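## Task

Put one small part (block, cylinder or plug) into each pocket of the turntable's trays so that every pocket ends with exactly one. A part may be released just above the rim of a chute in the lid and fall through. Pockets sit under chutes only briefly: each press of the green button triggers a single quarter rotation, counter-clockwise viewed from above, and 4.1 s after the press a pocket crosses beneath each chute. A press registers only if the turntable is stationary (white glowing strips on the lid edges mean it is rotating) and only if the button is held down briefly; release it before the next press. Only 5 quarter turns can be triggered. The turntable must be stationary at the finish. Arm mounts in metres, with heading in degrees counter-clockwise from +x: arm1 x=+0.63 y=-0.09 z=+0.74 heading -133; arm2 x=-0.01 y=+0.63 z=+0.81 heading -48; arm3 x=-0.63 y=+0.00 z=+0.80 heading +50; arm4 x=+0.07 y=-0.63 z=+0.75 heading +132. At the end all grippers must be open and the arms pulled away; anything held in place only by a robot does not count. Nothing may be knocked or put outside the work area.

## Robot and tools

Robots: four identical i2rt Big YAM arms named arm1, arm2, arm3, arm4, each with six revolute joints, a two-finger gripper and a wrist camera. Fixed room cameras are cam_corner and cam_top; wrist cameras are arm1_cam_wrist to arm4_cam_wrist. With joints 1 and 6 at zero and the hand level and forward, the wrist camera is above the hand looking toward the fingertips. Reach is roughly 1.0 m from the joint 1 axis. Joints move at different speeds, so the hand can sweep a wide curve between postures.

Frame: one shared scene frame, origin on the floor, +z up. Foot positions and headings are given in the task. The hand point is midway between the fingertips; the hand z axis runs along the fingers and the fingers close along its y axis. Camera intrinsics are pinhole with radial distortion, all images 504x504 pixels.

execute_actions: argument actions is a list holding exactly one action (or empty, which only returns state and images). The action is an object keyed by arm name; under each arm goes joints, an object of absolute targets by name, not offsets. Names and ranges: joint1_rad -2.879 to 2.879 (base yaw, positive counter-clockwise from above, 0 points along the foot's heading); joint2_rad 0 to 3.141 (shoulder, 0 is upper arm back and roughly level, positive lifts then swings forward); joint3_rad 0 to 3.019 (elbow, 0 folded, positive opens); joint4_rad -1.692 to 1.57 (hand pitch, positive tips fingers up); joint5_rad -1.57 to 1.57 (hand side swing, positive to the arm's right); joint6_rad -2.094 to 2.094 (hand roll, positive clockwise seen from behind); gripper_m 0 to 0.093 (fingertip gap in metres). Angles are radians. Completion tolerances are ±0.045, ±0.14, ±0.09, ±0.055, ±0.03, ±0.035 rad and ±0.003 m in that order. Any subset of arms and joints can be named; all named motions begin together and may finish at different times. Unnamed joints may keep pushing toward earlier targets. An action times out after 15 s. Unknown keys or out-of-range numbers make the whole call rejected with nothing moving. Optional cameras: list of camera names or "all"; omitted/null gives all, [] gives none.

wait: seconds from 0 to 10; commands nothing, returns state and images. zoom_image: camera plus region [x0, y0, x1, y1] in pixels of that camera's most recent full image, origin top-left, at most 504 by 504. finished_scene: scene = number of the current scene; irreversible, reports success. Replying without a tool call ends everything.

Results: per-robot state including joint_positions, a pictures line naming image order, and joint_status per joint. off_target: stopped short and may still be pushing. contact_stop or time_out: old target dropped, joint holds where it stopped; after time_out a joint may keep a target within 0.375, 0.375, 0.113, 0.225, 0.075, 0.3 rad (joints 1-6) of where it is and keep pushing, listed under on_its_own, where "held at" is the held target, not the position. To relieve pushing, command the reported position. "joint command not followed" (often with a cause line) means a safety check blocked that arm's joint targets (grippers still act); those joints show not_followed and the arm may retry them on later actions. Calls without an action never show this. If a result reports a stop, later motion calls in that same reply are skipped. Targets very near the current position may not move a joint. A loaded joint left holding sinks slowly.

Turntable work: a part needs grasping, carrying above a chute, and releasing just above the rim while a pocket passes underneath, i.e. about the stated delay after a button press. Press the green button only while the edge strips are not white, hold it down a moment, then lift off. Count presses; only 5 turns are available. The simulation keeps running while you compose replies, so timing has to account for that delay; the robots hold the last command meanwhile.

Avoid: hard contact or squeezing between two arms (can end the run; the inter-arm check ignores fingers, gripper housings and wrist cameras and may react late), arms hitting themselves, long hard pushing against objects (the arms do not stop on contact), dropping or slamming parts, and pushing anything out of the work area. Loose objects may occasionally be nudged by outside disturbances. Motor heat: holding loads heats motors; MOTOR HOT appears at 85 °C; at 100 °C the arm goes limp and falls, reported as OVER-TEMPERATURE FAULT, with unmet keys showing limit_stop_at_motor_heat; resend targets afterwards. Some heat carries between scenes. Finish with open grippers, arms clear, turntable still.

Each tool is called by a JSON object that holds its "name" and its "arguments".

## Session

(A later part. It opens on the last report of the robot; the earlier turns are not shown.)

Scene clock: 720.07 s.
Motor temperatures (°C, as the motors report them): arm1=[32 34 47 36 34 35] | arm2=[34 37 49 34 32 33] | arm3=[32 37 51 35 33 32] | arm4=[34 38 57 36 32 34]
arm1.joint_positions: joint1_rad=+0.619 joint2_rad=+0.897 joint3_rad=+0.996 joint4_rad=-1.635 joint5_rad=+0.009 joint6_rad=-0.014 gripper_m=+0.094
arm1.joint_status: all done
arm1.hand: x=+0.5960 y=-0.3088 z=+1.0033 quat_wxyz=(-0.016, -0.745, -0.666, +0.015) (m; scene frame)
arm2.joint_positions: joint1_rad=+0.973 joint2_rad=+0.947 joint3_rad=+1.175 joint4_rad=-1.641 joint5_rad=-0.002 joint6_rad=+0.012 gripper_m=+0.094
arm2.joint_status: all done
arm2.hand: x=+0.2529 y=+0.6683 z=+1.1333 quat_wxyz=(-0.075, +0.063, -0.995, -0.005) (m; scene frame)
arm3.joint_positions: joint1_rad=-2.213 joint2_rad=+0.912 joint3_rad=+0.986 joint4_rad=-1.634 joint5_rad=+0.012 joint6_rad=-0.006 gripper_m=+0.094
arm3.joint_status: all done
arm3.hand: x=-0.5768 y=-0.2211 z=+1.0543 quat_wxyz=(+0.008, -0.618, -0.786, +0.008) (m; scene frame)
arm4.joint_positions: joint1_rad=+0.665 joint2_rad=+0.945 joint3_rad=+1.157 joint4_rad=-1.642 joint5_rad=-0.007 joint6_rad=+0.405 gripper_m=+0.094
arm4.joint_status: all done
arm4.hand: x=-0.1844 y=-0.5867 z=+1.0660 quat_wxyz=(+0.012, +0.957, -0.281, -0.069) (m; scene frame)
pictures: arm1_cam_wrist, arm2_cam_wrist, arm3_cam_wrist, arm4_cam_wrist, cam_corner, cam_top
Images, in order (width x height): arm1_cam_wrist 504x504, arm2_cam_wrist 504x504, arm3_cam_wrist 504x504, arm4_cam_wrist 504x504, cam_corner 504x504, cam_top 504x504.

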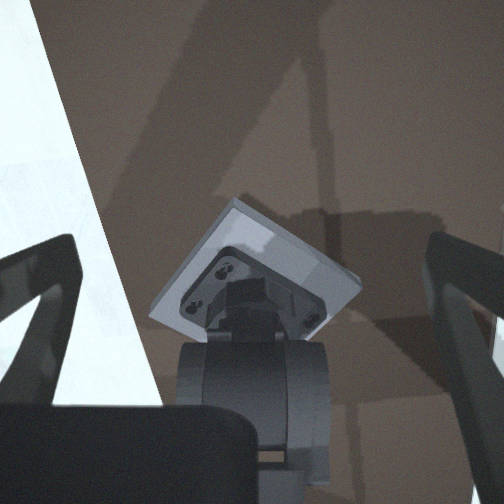

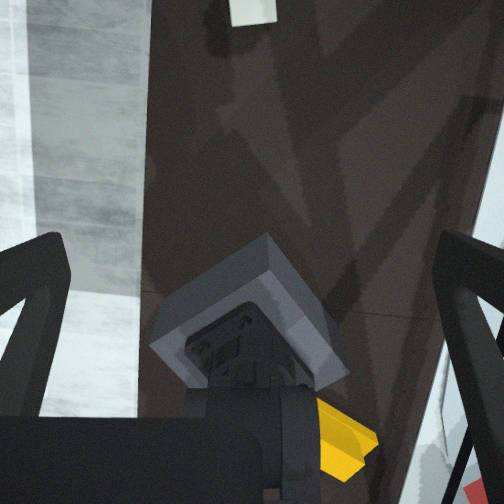

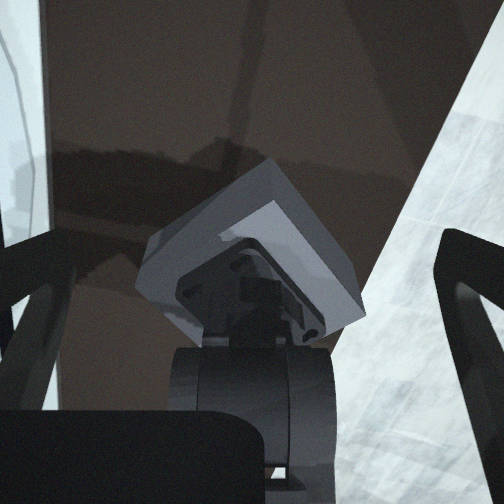

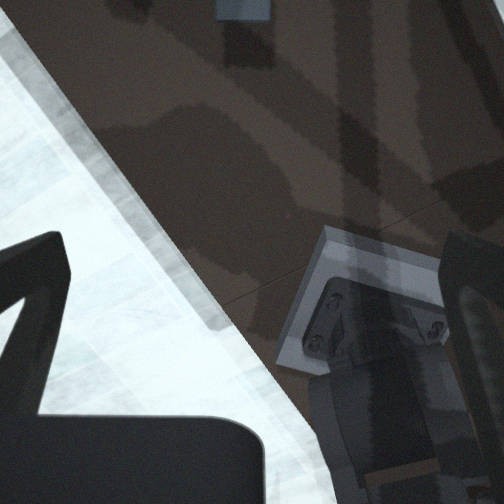

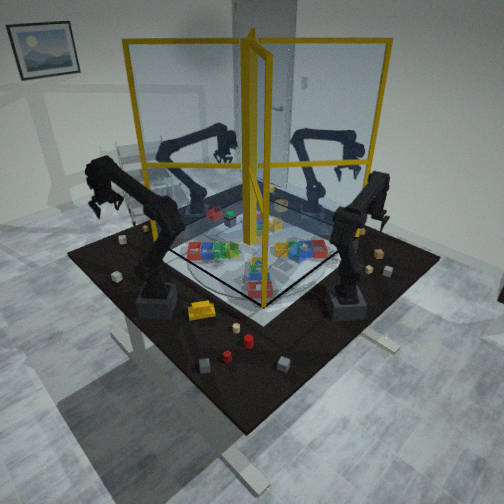

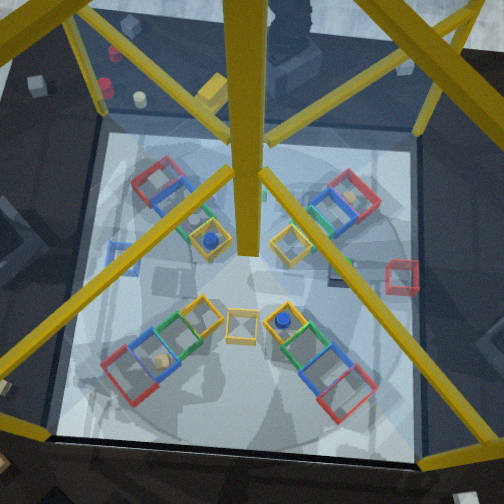

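{"name": "execute_actions", "arguments": {"actions": [{"arm1":{"joints":{"joint2_rad":1.655,"joint3_rad":1.17,"joint4_rad":-1.035}},"arm2":{"joints":{"joint2_rad":1.51,"joint3_rad":0.725,"joint4_rad":-0.765}},"arm3":{"joints":{"joint2_rad":1.458,"joint3_rad":0.705,"joint4_rad":-0.805}},"arm4":{"joints":{"joint2_rad":1.35,"joint3_rad":0.765,"joint4_rad":-0.972}}}]}}

Scene clock: 742.57 s.
Motor temperatures (°C, as the motors report them): arm1=[32 34 49 36 34 35] | arm2=[34 36 49 34 32 33] | arm3=[32 37 51 35 33 32] | arm4=[34 37 56 36 32 34]
arm1.joint_positions: joint1_rad=+0.619 joint2_rad=+1.655 joint3_rad=+1.151 joint4_rad=-1.051 joint5_rad=+0.009 joint6_rad=-0.014 gripper_m=+0.094
arm1.joint_status: all done
arm1.hand: x=+0.5695 y=-0.5415 z=+0.8163 quat_wxyz=(-0.010, -0.745, -0.666, +0.007) (m; scene frame)
arm2.joint_positions: joint1_rad=+0.973 joint2_rad=+1.510 joint3_rad=+0.715 joint4_rad=-0.777 joint5_rad=-0.002 joint6_rad=+0.012 gripper_m=+0.094
arm2.joint_status: all done
arm2.hand: x=+0.3171 y=+0.6760 z=+0.8059 quat_wxyz=(+0.005, +0.063, -0.998, +0.001) (m; scene frame)
arm3.joint_positions: joint1_rad=-2.213 joint2_rad=+1.454 joint3_rad=+0.696 joint4_rad=-0.823 joint5_rad=+0.012 joint6_rad=-0.006 gripper_m=+0.094
arm3.joint_status: all done
arm3.hand: x=-0.5585 y=-0.3088 z=+0.8055 quat_wxyz=(+0.016, -0.618, -0.786, +0.001) (m; scene frame)
arm4.joint_positions: joint1_rad=+0.665 joint2_rad=+1.367 joint3_rad=+0.761 joint4_rad=-0.982 joint5_rad=-0.007 joint6_rad=+0.405 gripper_m=+0.094
arm4.joint_status: all done
arm4.hand: x=-0.2423 y=-0.5774 z=+0.8039 quat_wxyz=(+0.003, +0.959, -0.282, +0.009) (m; scene frame)
pictures: arm1_cam_wrist, arm2_cam_wrist, arm3_cam_wrist, arm4_cam_wrist, cam_corner, cam_top
Images, in order (width x height): arm1_cam_wrist 504x504, arm2_cam_wrist 504x504, arm3_cam_wrist 504x504, arm4_cam_wrist 504x504, cam_corner 504x504, cam_top 504x504.

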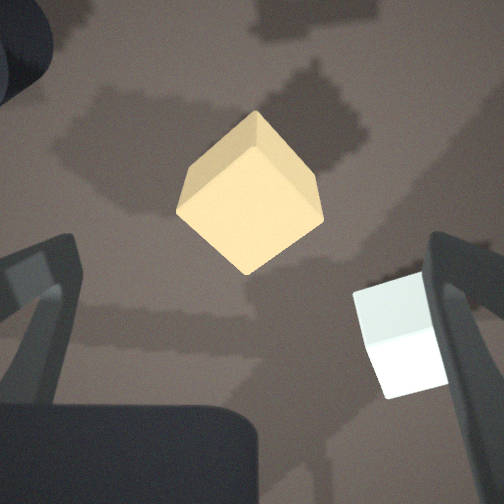

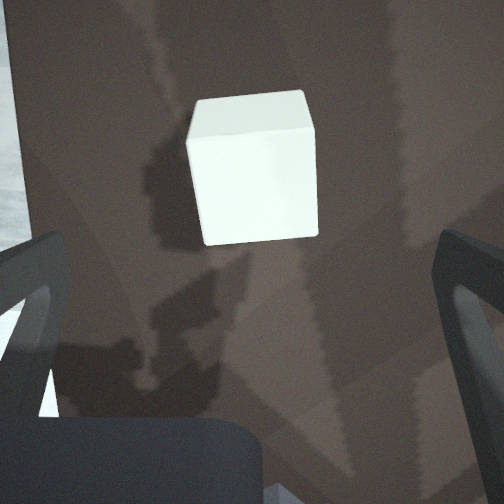

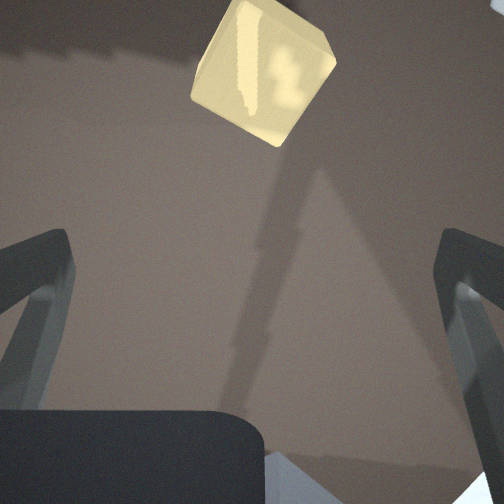

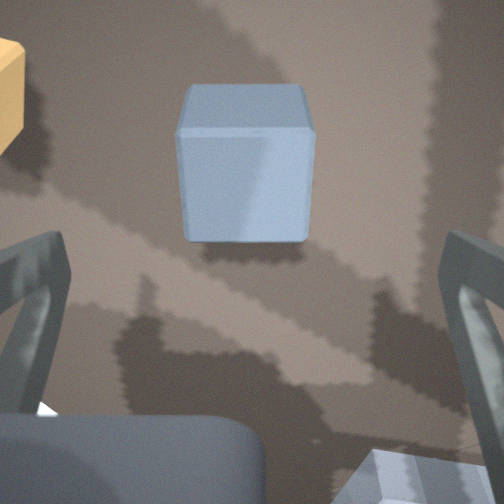

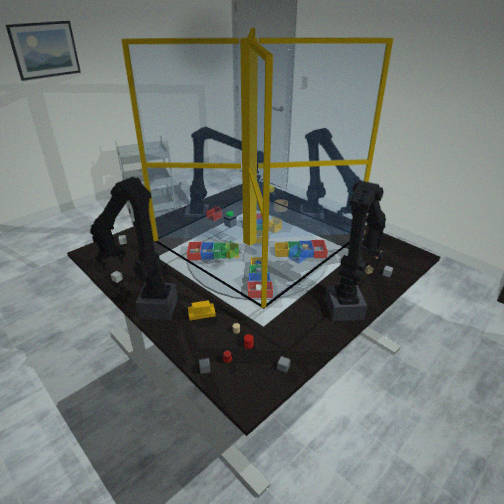

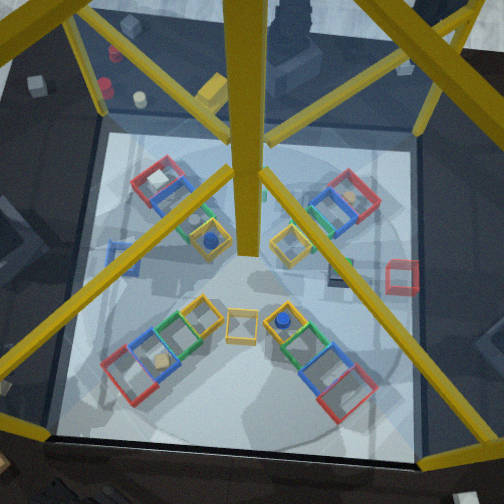

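{"name": "execute_actions", "arguments": {"actions": []}}

Scene clock: 766.83 s.
Motor temperatures (°C, as the motors report them): arm1=[32 36 48 36 34 35] | arm2=[34 36 48 34 32 33] | arm3=[32 37 48 35 33 32] | arm4=[34 37 51 36 32 34]
arm1.joint_positions: joint1_rad=+0.619 joint2_rad=+1.655 joint3_rad=+1.151 joint4_rad=-1.051 joint5_rad=+0.009 joint6_rad=-0.014 gripper_m=+0.094
arm1.joint_status: all done
arm1.hand: x=+0.5695 y=-0.5415 z=+0.8163 quat_wxyz=(-0.010, -0.745, -0.666, +0.007) (m; scene frame)
arm2.joint_positions: joint1_rad=+0.973 joint2_rad=+1.510 joint3_rad=+0.715 joint4_rad=-0.777 joint5_rad=-0.002 joint6_rad=+0.012 gripper_m=+0.094
arm2.joint_status: all done
arm2.hand: x=+0.3171 y=+0.6760 z=+0.8059 quat_wxyz=(+0.005, +0.063, -0.998, +0.001) (m; scene frame)
arm3.joint_positions: joint1_rad=-2.213 joint2_rad=+1.454 joint3_rad=+0.696 joint4_rad=-0.823 joint5_rad=+0.012 joint6_rad=-0.006 gripper_m=+0.094
arm3.joint_status: all done
arm3.hand: x=-0.5585 y=-0.3088 z=+0.8055 quat_wxyz=(+0.016, -0.618, -0.786, +0.001) (m; scene frame)
arm4.joint_positions: joint1_rad=+0.665 joint2_rad=+1.367 joint3_rad=+0.761 joint4_rad=-0.982 joint5_rad=-0.007 joint6_rad=+0.405 gripper_m=+0.094
arm4.joint_status: all done
arm4.hand: x=-0.2423 y=-0.5774 z=+0.8039 quat_wxyz=(+0.003, +0.959, -0.282, +0.009) (m; scene frame)
pictures: arm1_cam_wrist, arm2_cam_wrist, arm3_cam_wrist, arm4_cam_wrist, cam_corner, cam_top
Images, in order (width x height): arm1_cam_wrist 504x504, arm2_cam_wrist 504x504, arm3_cam_wrist 504x504, arm4_cam_wrist 504x504, cam_corner 504x504, cam_top 504x504.

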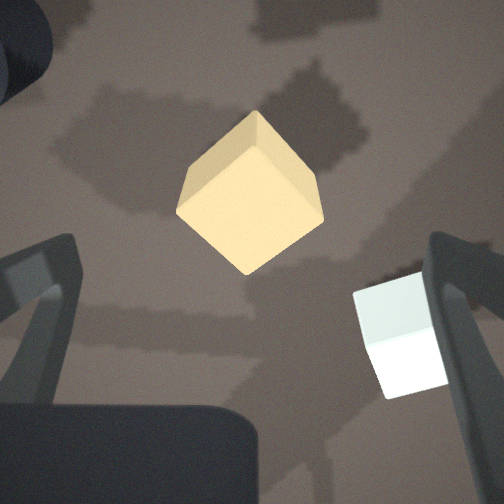

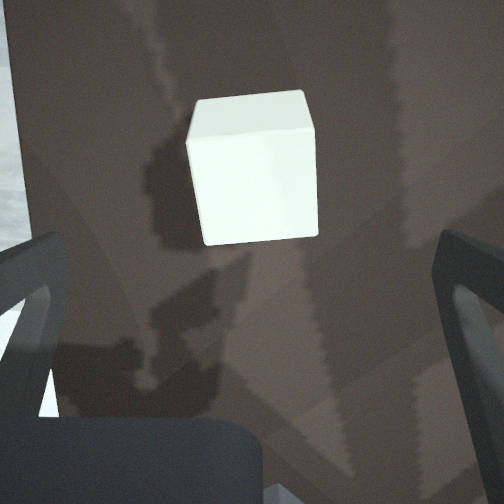

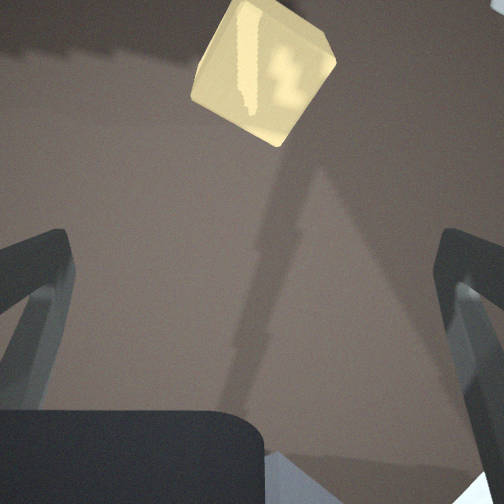

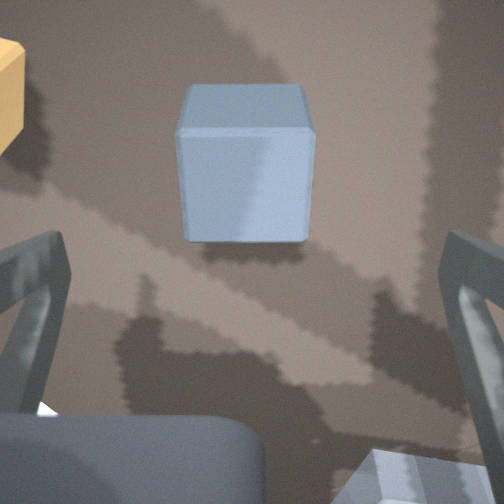

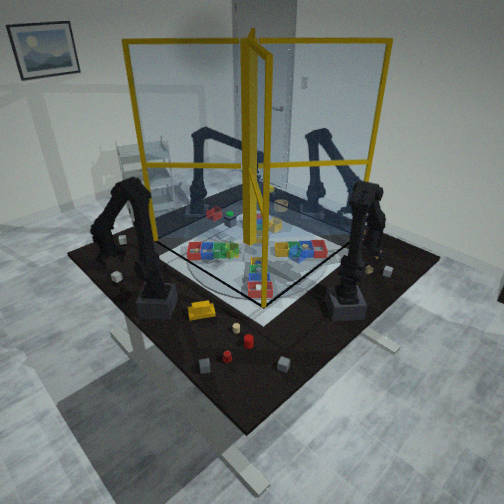

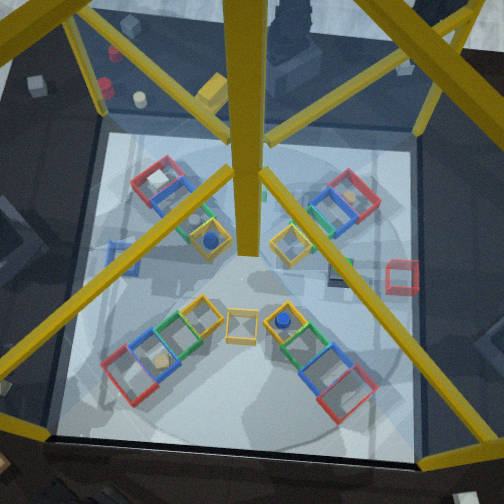

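{"name": "execute_actions", "arguments": {"actions": [{"arm1":{"joints":{"joint2_rad":1.72,"joint3_rad":1.013,"joint4_rad":-0.848,"joint6_rad":-0.75}},"arm2":{"joints":{"joint2_rad":1.67,"joint3_rad":0.655,"joint4_rad":-0.54,"joint6_rad":-0.08}},"arm3":{"joints":{"joint1_rad":-2.222,"joint2_rad":1.685,"joint3_rad":0.77,"joint4_rad":-0.61,"joint6_rad":0.52}},"arm4":{"joints":{"joint2_rad":1.485,"joint3_rad":0.68,"joint4_rad":-0.768}}}], "cameras": ["arm1_cam_wrist","arm2_cam_wrist","arm3_cam_wrist","arm4_cam_wrist"]}}

Scene clock: 808.43 s.
Motor temperatures (°C, as the motors report them): arm1=[32 37 47 36 34 35] | arm2=[34 36 47 34 32 33] | arm3=[32 37 46 35 33 32] | arm4=[34 37 50 36 32 34]
arm1.joint_positions: joint1_rad=+0.619 joint2_rad=+1.713 joint3_rad=+1.012 joint4_rad=-0.864 joint5_rad=+0.009 joint6_rad=-0.742 gripper_m=+0.094
arm1.joint_status: all done
arm1.hand: x=+0.5734 y=-0.5189 z=+0.7480 quat_wxyz=(-0.005, -0.459, -0.888, +0.006) (m; scene frame)
arm2.joint_positions: joint1_rad=+0.973 joint2_rad=+1.674 joint3_rad=+0.652 joint4_rad=-0.552 joint5_rad=-0.002 joint6_rad=-0.068 gripper_m=+0.094
arm2.joint_status: all done
arm2.hand: x=+0.3096 y=+0.6747 z=+0.7401 quat_wxyz=(+0.006, +0.103, -0.995, +0.001) (m; scene frame)
arm3.joint_positions: joint1_rad=-2.213 joint2_rad=+1.689 joint3_rad=+0.743 joint4_rad=-0.628 joint5_rad=+0.012 joint6_rad=+0.512 gripper_m=+0.094
arm3.joint_status: all done
arm3.hand: x=-0.5509 y=-0.3432 z=+0.7415 quat_wxyz=(+0.012, -0.798, -0.602, +0.007) (m; scene frame)
arm4.joint_positions: joint1_rad=+0.665 joint2_rad=+1.496 joint3_rad=+0.681 joint4_rad=-0.778 joint5_rad=-0.007 joint6_rad=+0.405 gripper_m=+0.094
arm4.joint_status: all done
arm4.hand: x=-0.2388 y=-0.5781 z=+0.7415 quat_wxyz=(+0.003, +0.959, -0.282, +0.011) (m; scene frame)
pictures: arm1_cam_wrist, arm2_cam_wrist, arm3_cam_wrist, arm4_cam_wrist
Images, in order (width x height): arm1_cam_wrist 504x504, arm2_cam_wrist 504x504, arm3_cam_wrist 504x504, arm4_cam_wrist 504x504.

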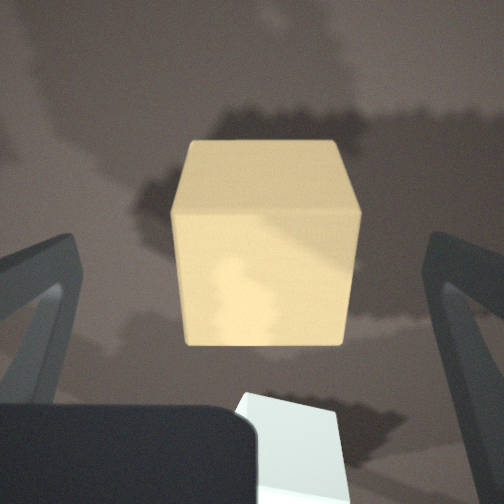

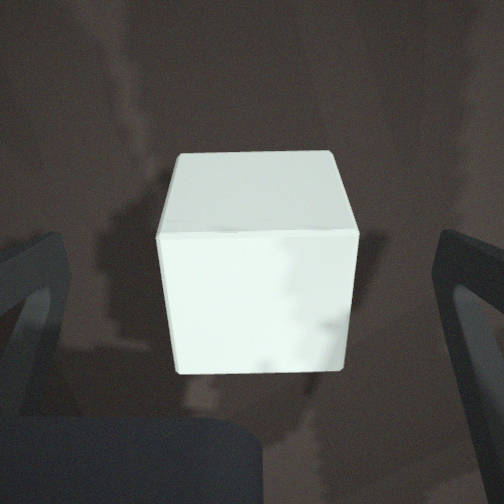

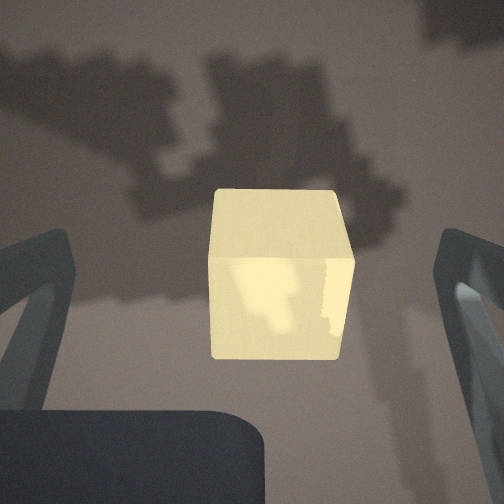

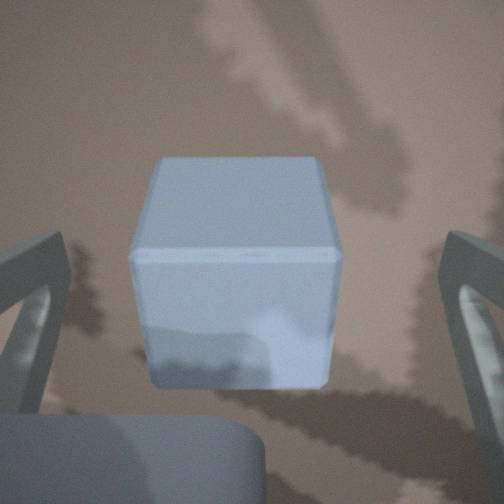

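{"name": "execute_actions", "arguments": {"actions": [{"arm1":{"joints":{"gripper_m":0.02}},"arm2":{"joints":{"gripper_m":0.02}},"arm3":{"joints":{"gripper_m":0.018}},"arm4":{"joints":{"gripper_m":0.02}}}], "cameras": []}}

{"name": "execute_actions", "arguments": {"actions": [{"arm1":{"joints":{"joint2_rad":1.45,"joint4_rad":-1.1}},"arm2":{"joints":{"joint2_rad":1.35,"joint4_rad":-0.85}},"arm3":{"joints":{"joint2_rad":1.4,"joint4_rad":-0.9}},"arm4":{"joints":{"joint2_rad":1.2,"joint4_rad":-1.05}}}], "cameras": ["arm1_cam_wrist","arm2_cam_wrist","arm3_cam_wrist","arm4_cam_wrist"]}}

Scene clock: 822.90 s.
Motor temperatures (°C, as the motors report them): arm1=[32 37 46 36 34 35] | arm2=[34 36 46 34 32 33] | arm3=[32 37 46 35 33 32] | arm4=[34 37 49 36 32 34]
arm1.joint_positions: joint1_rad=+0.619 joint2_rad=+1.713 joint3_rad=+1.012 joint4_rad=-0.863 joint5_rad=+0.010 joint6_rad=-0.743 gripper_m=+0.039
arm1.joint_status: gripper_m off_target (ended at +0.039, target +0.020)
arm1.hand: x=+0.5733 y=-0.5190 z=+0.7480 quat_wxyz=(-0.005, -0.459, -0.888, +0.007) (m; scene frame)
arm2.joint_positions: joint1_rad=+0.973 joint2_rad=+1.674 joint3_rad=+0.652 joint4_rad=-0.552 joint5_rad=-0.002 joint6_rad=-0.069 gripper_m=+0.039
arm2.joint_status: gripper_m off_target (ended at +0.039, target +0.020)
arm2.hand: x=+0.3096 y=+0.6747 z=+0.7401 quat_wxyz=(+0.006, +0.104, -0.995, +0.001) (m; scene frame)
arm3.joint_positions: joint1_rad=-2.213 joint2_rad=+1.689 joint3_rad=+0.743 joint4_rad=-0.628 joint5_rad=+0.012 joint6_rad=+0.513 gripper_m=+0.031
arm3.joint_status: gripper_m off_target (ended at +0.031, target +0.018)
arm3.hand: x=-0.5509 y=-0.3432 z=+0.7415 quat_wxyz=(+0.012, -0.799, -0.602, +0.007) (m; scene frame)
arm4.joint_positions: joint1_rad=+0.665 joint2_rad=+1.496 joint3_rad=+0.681 joint4_rad=-0.777 joint5_rad=-0.007 joint6_rad=+0.406 gripper_m=+0.039
arm4.joint_status: gripper_m off_target (ended at +0.039, target +0.020)
arm4.hand: x=-0.2390 y=-0.5781 z=+0.7415 quat_wxyz=(+0.003, +0.959, -0.282, +0.011) (m; scene frame)
pictures: none
No camera images: the call's "cameras" was empty. Leave "cameras" out to get every camera's image.

Scene clock: 824.07 s.
Motor temperatures (°C, as the motors report them): arm1=[32 37 46 36 34 35] | arm2=[34 36 46 34 32 33] | arm3=[32 37 46 35 33 32] | arm4=[34 37 49 36 32 34]
arm1.joint_positions: joint1_rad=+0.619 joint2_rad=+1.429 joint3_rad=+1.012 joint4_rad=-1.085 joint5_rad=+0.010 joint6_rad=-0.743 gripper_m=+0.039
arm1.joint_status: all done
arm1.hand: x=+0.5761 y=-0.4835 z=+0.8591 quat_wxyz=(-0.016, -0.459, -0.888, +0.036) (m; scene frame)
arm2.joint_positions: joint1_rad=+0.973 joint2_rad=+1.338 joint3_rad=+0.652 joint4_rad=-0.838 joint5_rad=-0.002 joint6_rad=-0.069 gripper_m=+0.039
arm2.joint_status: all done
arm2.hand: x=+0.2911 y=+0.6725 z=+0.8388 quat_wxyz=(-0.019, +0.104, -0.994, +0.000) (m; scene frame)
arm3.joint_positions: joint1_rad=-2.213 joint2_rad=+1.391 joint3_rad=+0.743 joint4_rad=-0.884 joint5_rad=+0.012 joint6_rad=+0.513 gripper_m=+0.031
arm3.joint_status: all done
arm3.hand: x=-0.5547 y=-0.3234 z=+0.8379 quat_wxyz=(-0.007, -0.799, -0.602, +0.015) (m; scene frame)
arm4.joint_positions: joint1_rad=+0.665 joint2_rad=+1.194 joint3_rad=+0.681 joint4_rad=-1.042 joint5_rad=-0.007 joint6_rad=+0.406 gripper_m=+0.039
arm4.joint_status: all done
arm4.hand: x=-0.2038 y=-0.5838 z=+0.8263 quat_wxyz=(+0.005, +0.959, -0.282, -0.008) (m; scene frame)
pictures: arm1_cam_wrist, arm2_cam_wrist, arm3_cam_wrist, arm4_cam_wrist
Images, in order (width x height): arm1_cam_wrist 504x504, arm2_cam_wrist 504x504, arm3_cam_wrist 504x504, arm4_cam_wrist 504x504.

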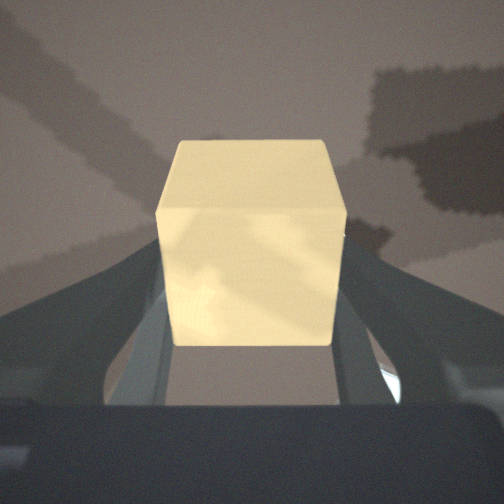

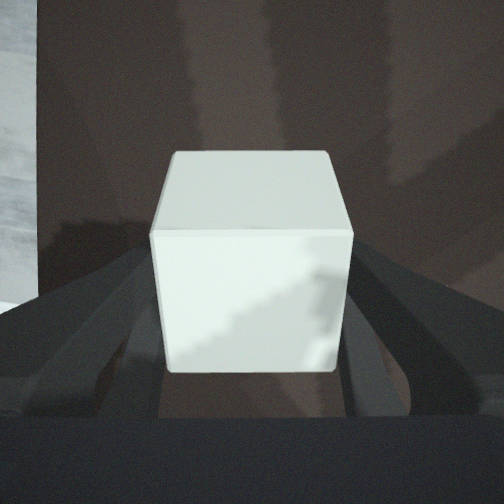

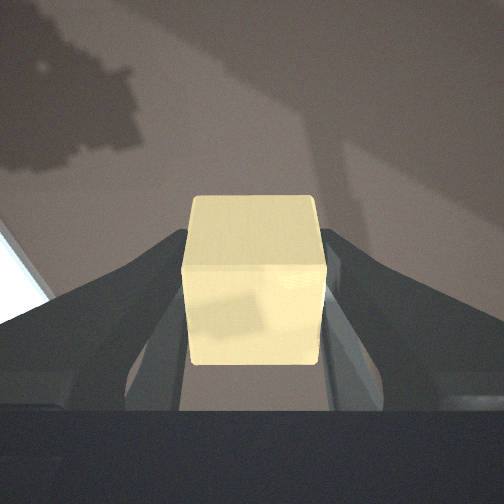

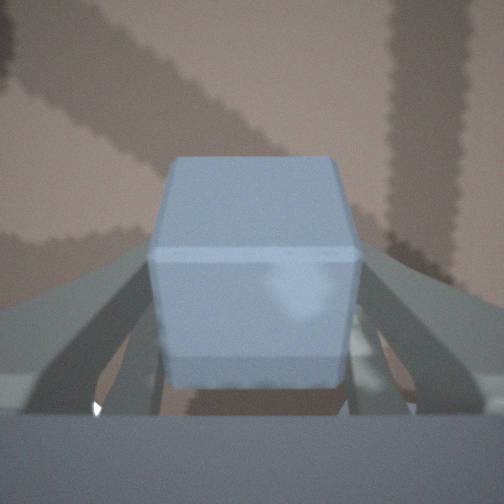

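{"name": "execute_actions", "arguments": {"actions": [{"arm1":{"joints":{"joint1_rad":0.4,"joint2_rad":0.93,"joint3_rad":1.0,"joint4_rad":-1.65,"joint6_rad":0.0}},"arm2":{"joints":{"joint1_rad":0.5,"joint2_rad":0.93,"joint3_rad":1.0,"joint4_rad":-1.65,"joint6_rad":0.0}},"arm3":{"joints":{"joint1_rad":-1.75,"joint2_rad":0.93,"joint3_rad":1.0,"joint4_rad":-1.65,"joint6_rad":0.0}},"arm4":{"joints":{"joint1_rad":0.2,"joint2_rad":0.93,"joint3_rad":1.0,"joint4_rad":-1.65,"joint6_rad":0.0}}}], "cameras": []}}

{"name": "execute_actions", "arguments": {"actions": [{"arm1":{"joints":{"joint1_rad":-1.03}},"arm2":{"joints":{"joint1_rad":-0.757}},"arm3":{"joints":{"joint1_rad":-0.988}},"arm4":{"joints":{"joint1_rad":-0.565}}}], "cameras": ["cam_corner","cam_top"]}}

Scene clock: 846.57 s.
Motor temperatures (°C, as the motors report them): arm1=[32 36 46 36 34 35] | arm2=[34 36 47 34 32 33] | arm3=[32 37 47 35 33 32] | arm4=[34 37 49 35 32 34]
arm1.joint_positions: joint1_rad=+0.390 joint2_rad=+0.918 joint3_rad=+1.003 joint4_rad=-1.635 joint5_rad=+0.011 joint6_rad=-0.008 gripper_m=+0.039
arm1.joint_status: all done
arm1.hand: x=+0.5441 y=-0.3001 z=+1.0008 quat_wxyz=(-0.010, -0.818, -0.575, +0.009) (m; scene frame)
arm2.joint_positions: joint1_rad=+0.503 joint2_rad=+0.927 joint3_rad=+0.992 joint4_rad=-1.639 joint5_rad=-0.002 joint6_rad=-0.011 gripper_m=+0.039
arm2.joint_status: all done
arm2.hand: x=+0.2050 y=+0.5565 z=+1.0663 quat_wxyz=(+0.005, -0.159, -0.987, +0.002) (m; scene frame)
arm3.joint_positions: joint1_rad=-1.754 joint2_rad=+0.921 joint3_rad=+0.983 joint4_rad=-1.634 joint5_rad=+0.011 joint6_rad=+0.008 gripper_m=+0.031
arm3.joint_status: all done
arm3.hand: x=-0.4833 y=-0.1762 z=+1.0507 quat_wxyz=(+0.011, -0.429, -0.903, +0.003) (m; scene frame)
arm4.joint_positions: joint1_rad=+0.208 joint2_rad=+0.924 joint3_rad=+0.970 joint4_rad=-1.642 joint5_rad=-0.007 joint6_rad=+0.015 gripper_m=+0.039
arm4.joint_status: all done
arm4.hand: x=-0.1067 y=-0.5000 z=+0.9972 quat_wxyz=(+0.008, +0.949, -0.314, +0.011) (m; scene frame)
pictures: none
No camera images: the call's "cameras" was empty. Leave "cameras" out to get every camera's image.

Scene clock: 848.27 s.
Motor temperatures (°C, as the motors report them): arm1=[32 36 46 36 34 35] | arm2=[34 36 47 34 32 33] | arm3=[32 37 47 35 33 32] | arm4=[34 36 50 35 32 34]
arm1.joint_positions: joint1_rad=-1.026 joint2_rad=+0.921 joint3_rad=+1.003 joint4_rad=-1.635 joint5_rad=+0.011 joint6_rad=-0.006 gripper_m=+0.039
arm1.joint_status: all done
arm1.hand: x=+0.3996 y=-0.0356 z=+0.9957 quat_wxyz=(+0.002, -0.995, +0.096, +0.002) (m; scene frame)
arm2.joint_positions: joint1_rad=-0.755 joint2_rad=+0.927 joint3_rad=+0.992 joint4_rad=-1.639 joint5_rad=-0.002 joint6_rad=-0.010 gripper_m=+0.039
arm2.joint_status: all done
arm2.hand: x=-0.0159 y=+0.4022 z=+1.0687 quat_wxyz=(+0.001, -0.710, -0.704, +0.003) (m; scene frame)
arm3.joint_positions: joint1_rad=-0.992 joint2_rad=+0.921 joint3_rad=+0.983 joint4_rad=-1.634 joint5_rad=+0.012 joint6_rad=+0.007 gripper_m=+0.031
arm3.joint_status: all done
arm3.hand: x=-0.4009 y=-0.0281 z=+1.0512 quat_wxyz=(+0.007, -0.061, -0.998, +0.001) (m; scene frame)
arm4.joint_positions: joint1_rad=-0.557 joint2_rad=+0.924 joint3_rad=+0.970 joint4_rad=-1.642 joint5_rad=-0.007 joint6_rad=+0.014 gripper_m=+0.039
arm4.joint_status: all done
arm4.hand: x=+0.0337 y=-0.4103 z=+0.9970 quat_wxyz=(+0.012, +0.764, -0.645, +0.008) (m; scene frame)
pictures: cam_corner, cam_top
Images, in order (width x height): cam_corner 504x504, cam_top 504x504.

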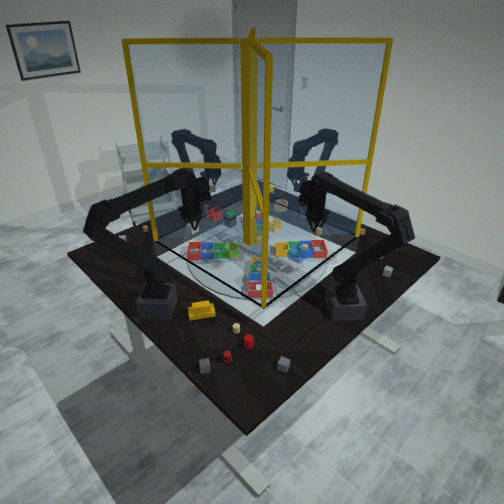

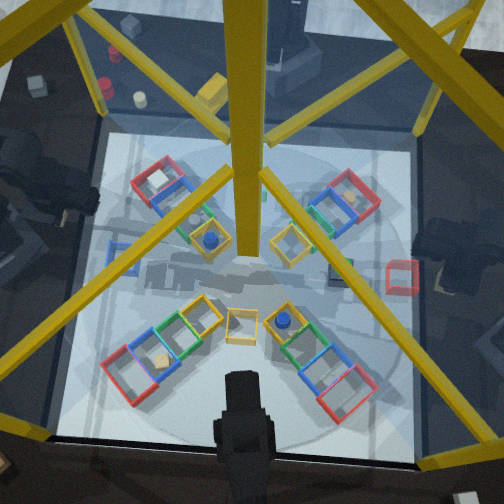

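{"name": "execute_actions", "arguments": {"actions": [{"arm1":{"joints":{"joint1_rad":-1.03,"joint2_rad":1.15,"joint4_rad":-0.71}},"arm2":{"joints":{"joint2_rad":1.565,"joint3_rad":1.2,"joint4_rad":-1.192}},"arm3":{"joints":{"joint2_rad":1.265,"joint3_rad":0.908,"joint4_rad":-1.215}},"arm4":{"joints":{"joint1_rad":-0.565,"joint2_rad":1.4,"joint3_rad":1.17,"joint4_rad":-0.955}}}]}}

Scene clock: 859.50 s.
Motor temperatures (°C, as the motors report them): arm1=[32 36 47 36 34 35] | arm2=[34 36 49 34 32 33] | arm3=[32 37 48 35 33 32] | arm4=[34 36 51 35 32 34]
arm1.joint_positions: joint1_rad=-1.026 joint2_rad=+1.161 joint3_rad=+1.002 joint4_rad=-0.733 joint5_rad=+0.011 joint6_rad=-0.006 gripper_m=+0.039
arm1.joint_status: all done
arm1.hand: x=+0.1714 y=+0.0103 z=+0.9865 quat_wxyz=(+0.035, -0.941, +0.094, +0.324) (m; scene frame)
arm2.joint_positions: joint1_rad=-0.755 joint2_rad=+1.569 joint3_rad=+1.188 joint4_rad=-1.203 joint5_rad=-0.002 joint6_rad=-0.010 gripper_m=+0.039
arm2.joint_status: all done
arm2.hand: x=-0.0207 y=+0.1903 z=+0.9380 quat_wxyz=(+0.005, -0.710, -0.704, -0.001) (m; scene frame)
arm3.joint_positions: joint1_rad=-0.992 joint2_rad=+1.275 joint3_rad=+0.907 joint4_rad=-1.233 joint5_rad=+0.012 joint6_rad=+0.007 gripper_m=+0.031
arm3.joint_status: all done
arm3.hand: x=-0.3056 y=-0.0381 z=+0.9282 quat_wxyz=(+0.022, -0.061, -0.998, +0.000) (m; scene frame)
arm4.joint_positions: joint1_rad=-0.557 joint2_rad=+1.420 joint3_rad=+1.130 joint4_rad=-0.970 joint5_rad=-0.007 joint6_rad=+0.014 gripper_m=+0.039
arm4.joint_status: all done
arm4.hand: x=-0.0116 y=-0.1645 z=+0.9227 quat_wxyz=(-0.095, +0.755, -0.637, -0.121) (m; scene frame)
pictures: arm1_cam_wrist, arm2_cam_wrist, arm3_cam_wrist, arm4_cam_wrist, cam_corner, cam_top
Images, in order (width x height): arm1_cam_wrist 504x504, arm2_cam_wrist 504x504, arm3_cam_wrist 504x504, arm4_cam_wrist 504x504, cam_corner 504x504, cam_top 504x504.

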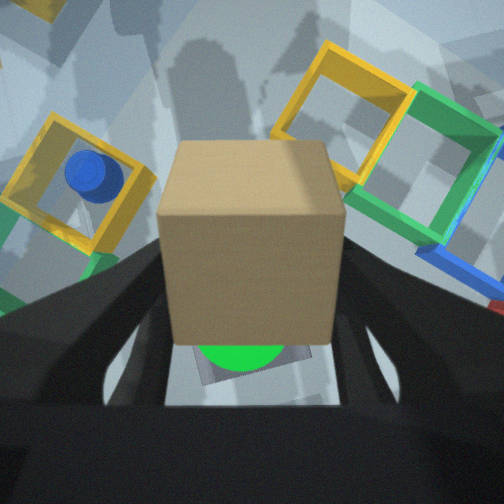

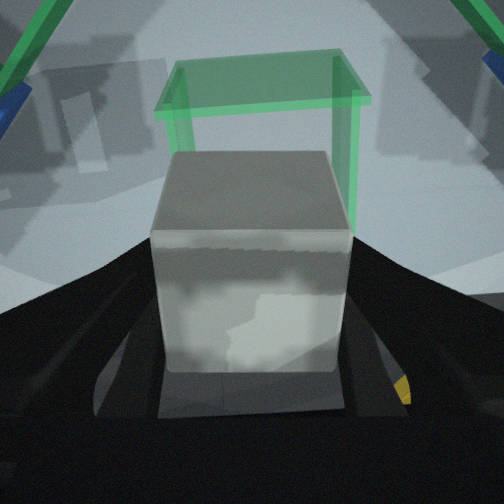

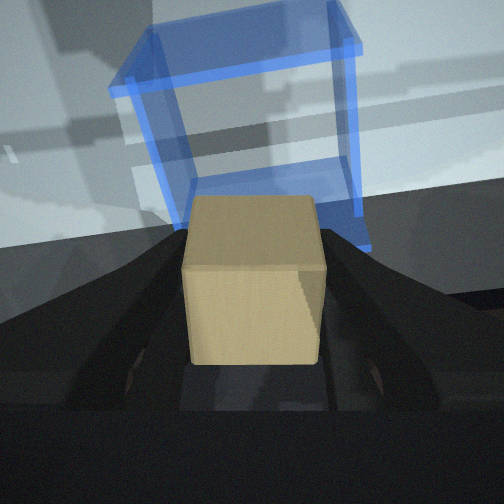

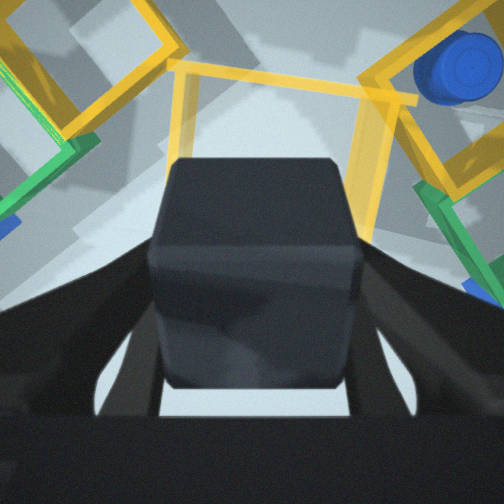

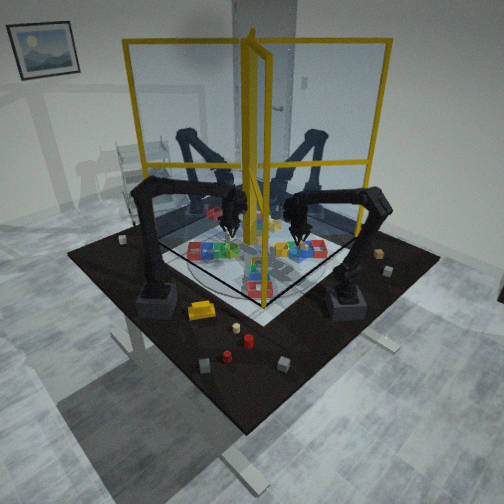

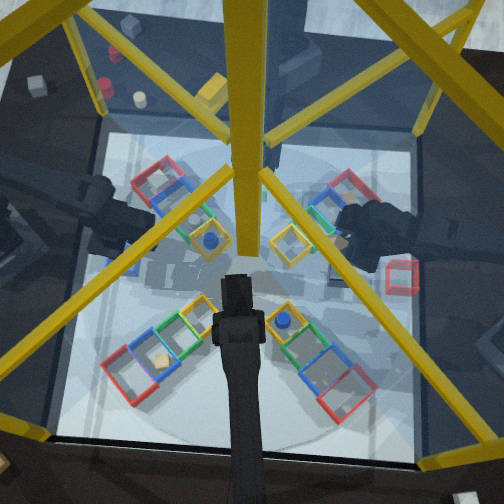

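{"name": "execute_actions", "arguments": {"actions": [{"arm1":{"joints":{"joint3_rad":0.945}},"arm2":{"joints":{"joint1_rad":-0.772,"joint4_rad":-1.22}},"arm3":{"joints":{"joint4_rad":-1.175}},"arm4":{"joints":{"joint1_rad":-0.572,"joint2_rad":1.41,"joint3_rad":1.195,"joint4_rad":-0.935,"joint6_rad":0.1}}}], "cameras": []}}

{"name": "execute_actions", "arguments": {"actions": [{"arm1":{"joints":{"joint3_rad":1.03}}}], "cameras": []}}

{"name": "execute_actions", "arguments": {"actions": [{"arm1":{"joints":{"joint1_rad":-1.105,"joint2_rad":1.18,"joint4_rad":-1.4}}}]}}

Scene clock: 980.47 s.
Motor temperatures (°C, as the motors report them): arm1=[32 36 48 36 34 35] | arm2=[34 38 50 34 32 33] | arm3=[32 37 46 35 33 32] | arm4=[34 38 56 36 32 34]
arm1.joint_positions: joint1_rad=-1.026 joint2_rad=+1.157 joint3_rad=+0.949 joint4_rad=-0.728 joint5_rad=+0.011 joint6_rad=-0.006 gripper_m=+0.039
arm1.joint_status: all done
arm1.hand: x=+0.1850 y=+0.0073 z=+0.9612 quat_wxyz=(+0.033, -0.948, +0.094, +0.303) (m; scene frame)
arm2.joint_positions: joint1_rad=-0.767 joint2_rad=+1.569 joint3_rad=+1.188 joint4_rad=-1.209 joint5_rad=-0.002 joint6_rad=-0.010 gripper_m=+0.039
arm2.joint_status: all done
arm2.hand: x=-0.0260 y=+0.1920 z=+0.9381 quat_wxyz=(+0.007, -0.714, -0.700, -0.003) (m; scene frame)
arm3.joint_positions: joint1_rad=-0.992 joint2_rad=+1.275 joint3_rad=+0.907 joint4_rad=-1.194 joint5_rad=+0.012 joint6_rad=+0.007 gripper_m=+0.031
arm3.joint_status: all done
arm3.hand: x=-0.2961 y=-0.0392 z=+0.9280 quat_wxyz=(+0.003, -0.061, -0.998, +0.001) (m; scene frame)
arm4.joint_positions: joint1_rad=-0.558 joint2_rad=+1.420 joint3_rad=+1.130 joint4_rad=-0.950 joint5_rad=-0.007 joint6_rad=+0.085 gripper_m=+0.039
arm4.joint_status: all done
arm4.hand: x=-0.0121 y=-0.1598 z=+0.9242 quat_wxyz=(-0.096, +0.731, -0.663, -0.132) (m; scene frame)
pictures: none
No camera images: the call's "cameras" was empty. Leave "cameras" out to get every camera's image.

Scene clock: 981.27 s.
Motor temperatures (°C, as the motors report them): arm1=[32 36 48 36 34 35] | arm2=[34 38 50 34 32 33] | arm3=[32 37 46 35 33 32] | arm4=[34 38 56 36 32 34]
arm1.joint_positions: joint1_rad=-1.026 joint2_rad=+1.157 joint3_rad=+0.980 joint4_rad=-0.728 joint5_rad=+0.011 joint6_rad=-0.006 gripper_m=+0.039
arm1.joint_status: all done
arm1.hand: x=+0.1766 y=+0.0092 z=+0.9775 quat_wxyz=(+0.034, -0.943, +0.094, +0.318) (m; scene frame)
arm2.joint_positions: joint1_rad=-0.767 joint2_rad=+1.569 joint3_rad=+1.188 joint4_rad=-1.209 joint5_rad=-0.002 joint6_rad=-0.010 gripper_m=+0.039
arm2.joint_status: not commanded
arm2.hand: x=-0.0260 y=+0.1920 z=+0.9381 quat_wxyz=(+0.007, -0.714, -0.700, -0.003) (m; scene frame)
arm3.joint_positions: joint1_rad=-0.992 joint2_rad=+1.275 joint3_rad=+0.907 joint4_rad=-1.194 joint5_rad=+0.012 joint6_rad=+0.007 gripper_m=+0.031
arm3.joint_status: not commanded
arm3.hand: x=-0.2961 y=-0.0392 z=+0.9280 quat_wxyz=(+0.003, -0.061, -0.998, +0.001) (m; scene frame)
arm4.joint_positions: joint1_rad=-0.558 joint2_rad=+1.420 joint3_rad=+1.130 joint4_rad=-0.950 joint5_rad=-0.007 joint6_rad=+0.085 gripper_m=+0.039
arm4.joint_status: not commanded
arm4.hand: x=-0.0121 y=-0.1598 z=+0.9242 quat_wxyz=(-0.096, +0.731, -0.663, -0.132) (m; scene frame)
pictures: none
No camera images: the call's "cameras" was empty. Leave "cameras" out to get every camera's image.

Scene clock: 982.63 s.
Motor temperatures (°C, as the motors report them): arm1=[32 36 49 36 34 35] | arm2=[34 38 50 34 32 33] | arm3=[32 37 46 35 33 32] | arm4=[34 38 56 36 32 34]
arm1.joint_positions: joint1_rad=-1.107 joint2_rad=+1.161 joint3_rad=+0.980 joint4_rad=-1.385 joint5_rad=+0.010 joint6_rad=-0.006 gripper_m=+0.039
arm1.joint_status: all done
arm1.hand: x=+0.3299 y=+0.0036 z=+0.9259 quat_wxyz=(+0.001, -0.991, +0.136, -0.006) (m; scene frame)
arm2.joint_positions: joint1_rad=-0.767 joint2_rad=+1.569 joint3_rad=+1.188 joint4_rad=-1.209 joint5_rad=-0.002 joint6_rad=-0.010 gripper_m=+0.039
arm2.joint_status: not commanded
arm2.hand: x=-0.0260 y=+0.1920 z=+0.9381 quat_wxyz=(+0.007, -0.714, -0.700, -0.003) (m; scene frame)
arm3.joint_positions: joint1_rad=-0.992 joint2_rad=+1.275 joint3_rad=+0.907 joint4_rad=-1.194 joint5_rad=+0.012 joint6_rad=+0.007 gripper_m=+0.031
arm3.joint_status: not commanded
arm3.hand: x=-0.2961 y=-0.0392 z=+0.9280 quat_wxyz=(+0.003, -0.061, -0.998, +0.001) (m; scene frame)
arm4.joint_positions: joint1_rad=-0.558 joint2_rad=+1.420 joint3_rad=+1.130 joint4_rad=-0.950 joint5_rad=-0.007 joint6_rad=+0.085 gripper_m=+0.039
arm4.joint_status: not commanded
arm4.hand: x=-0.0121 y=-0.1598 z=+0.9242 quat_wxyz=(-0.096, +0.731, -0.663, -0.132) (m; scene frame)
pictures: arm1_cam_wrist, arm2_cam_wrist, arm3_cam_wrist, arm4_cam_wrist, cam_corner, cam_top
Images, in order (width x height): arm1_cam_wrist 504x504, arm2_cam_wrist 504x504, arm3_cam_wrist 504x504, arm4_cam_wrist 504x504, cam_corner 504x504, cam_top 504x504.

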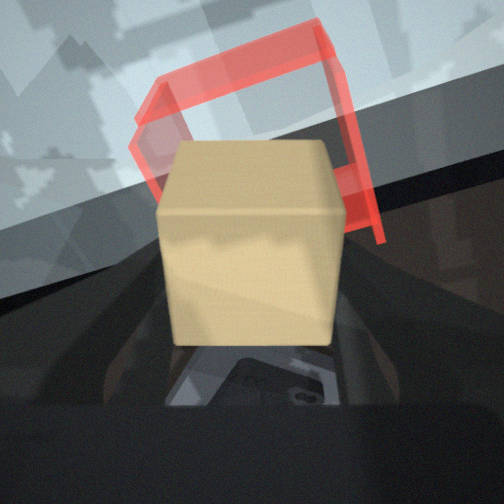

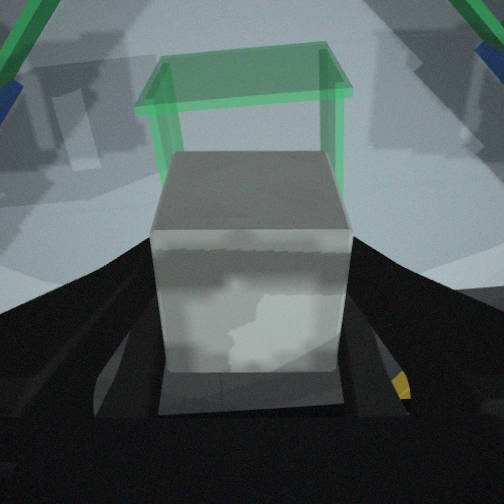

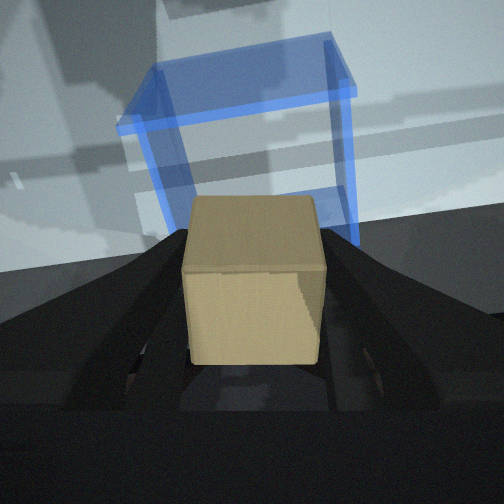

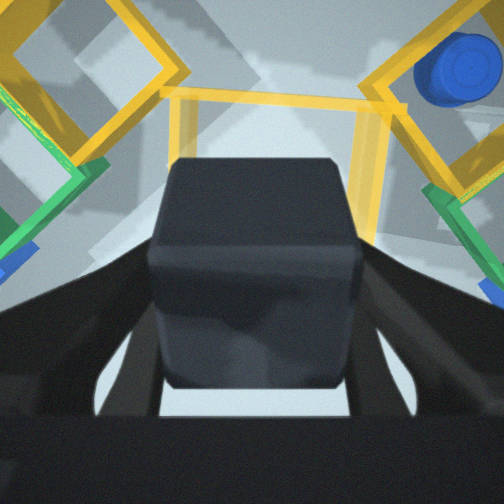

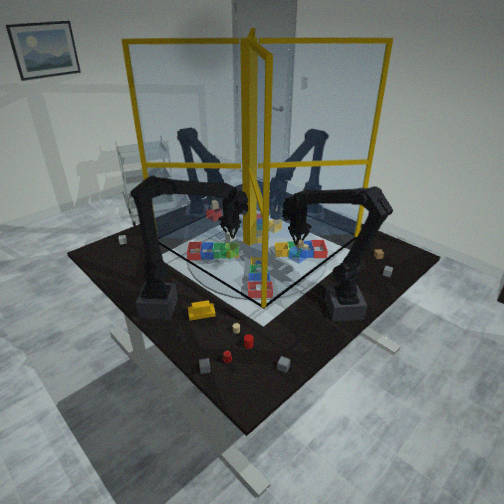

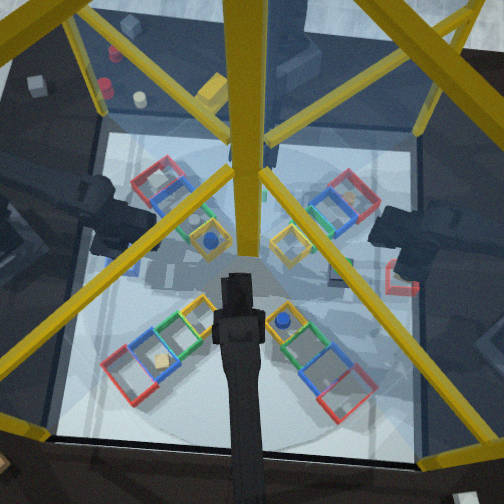

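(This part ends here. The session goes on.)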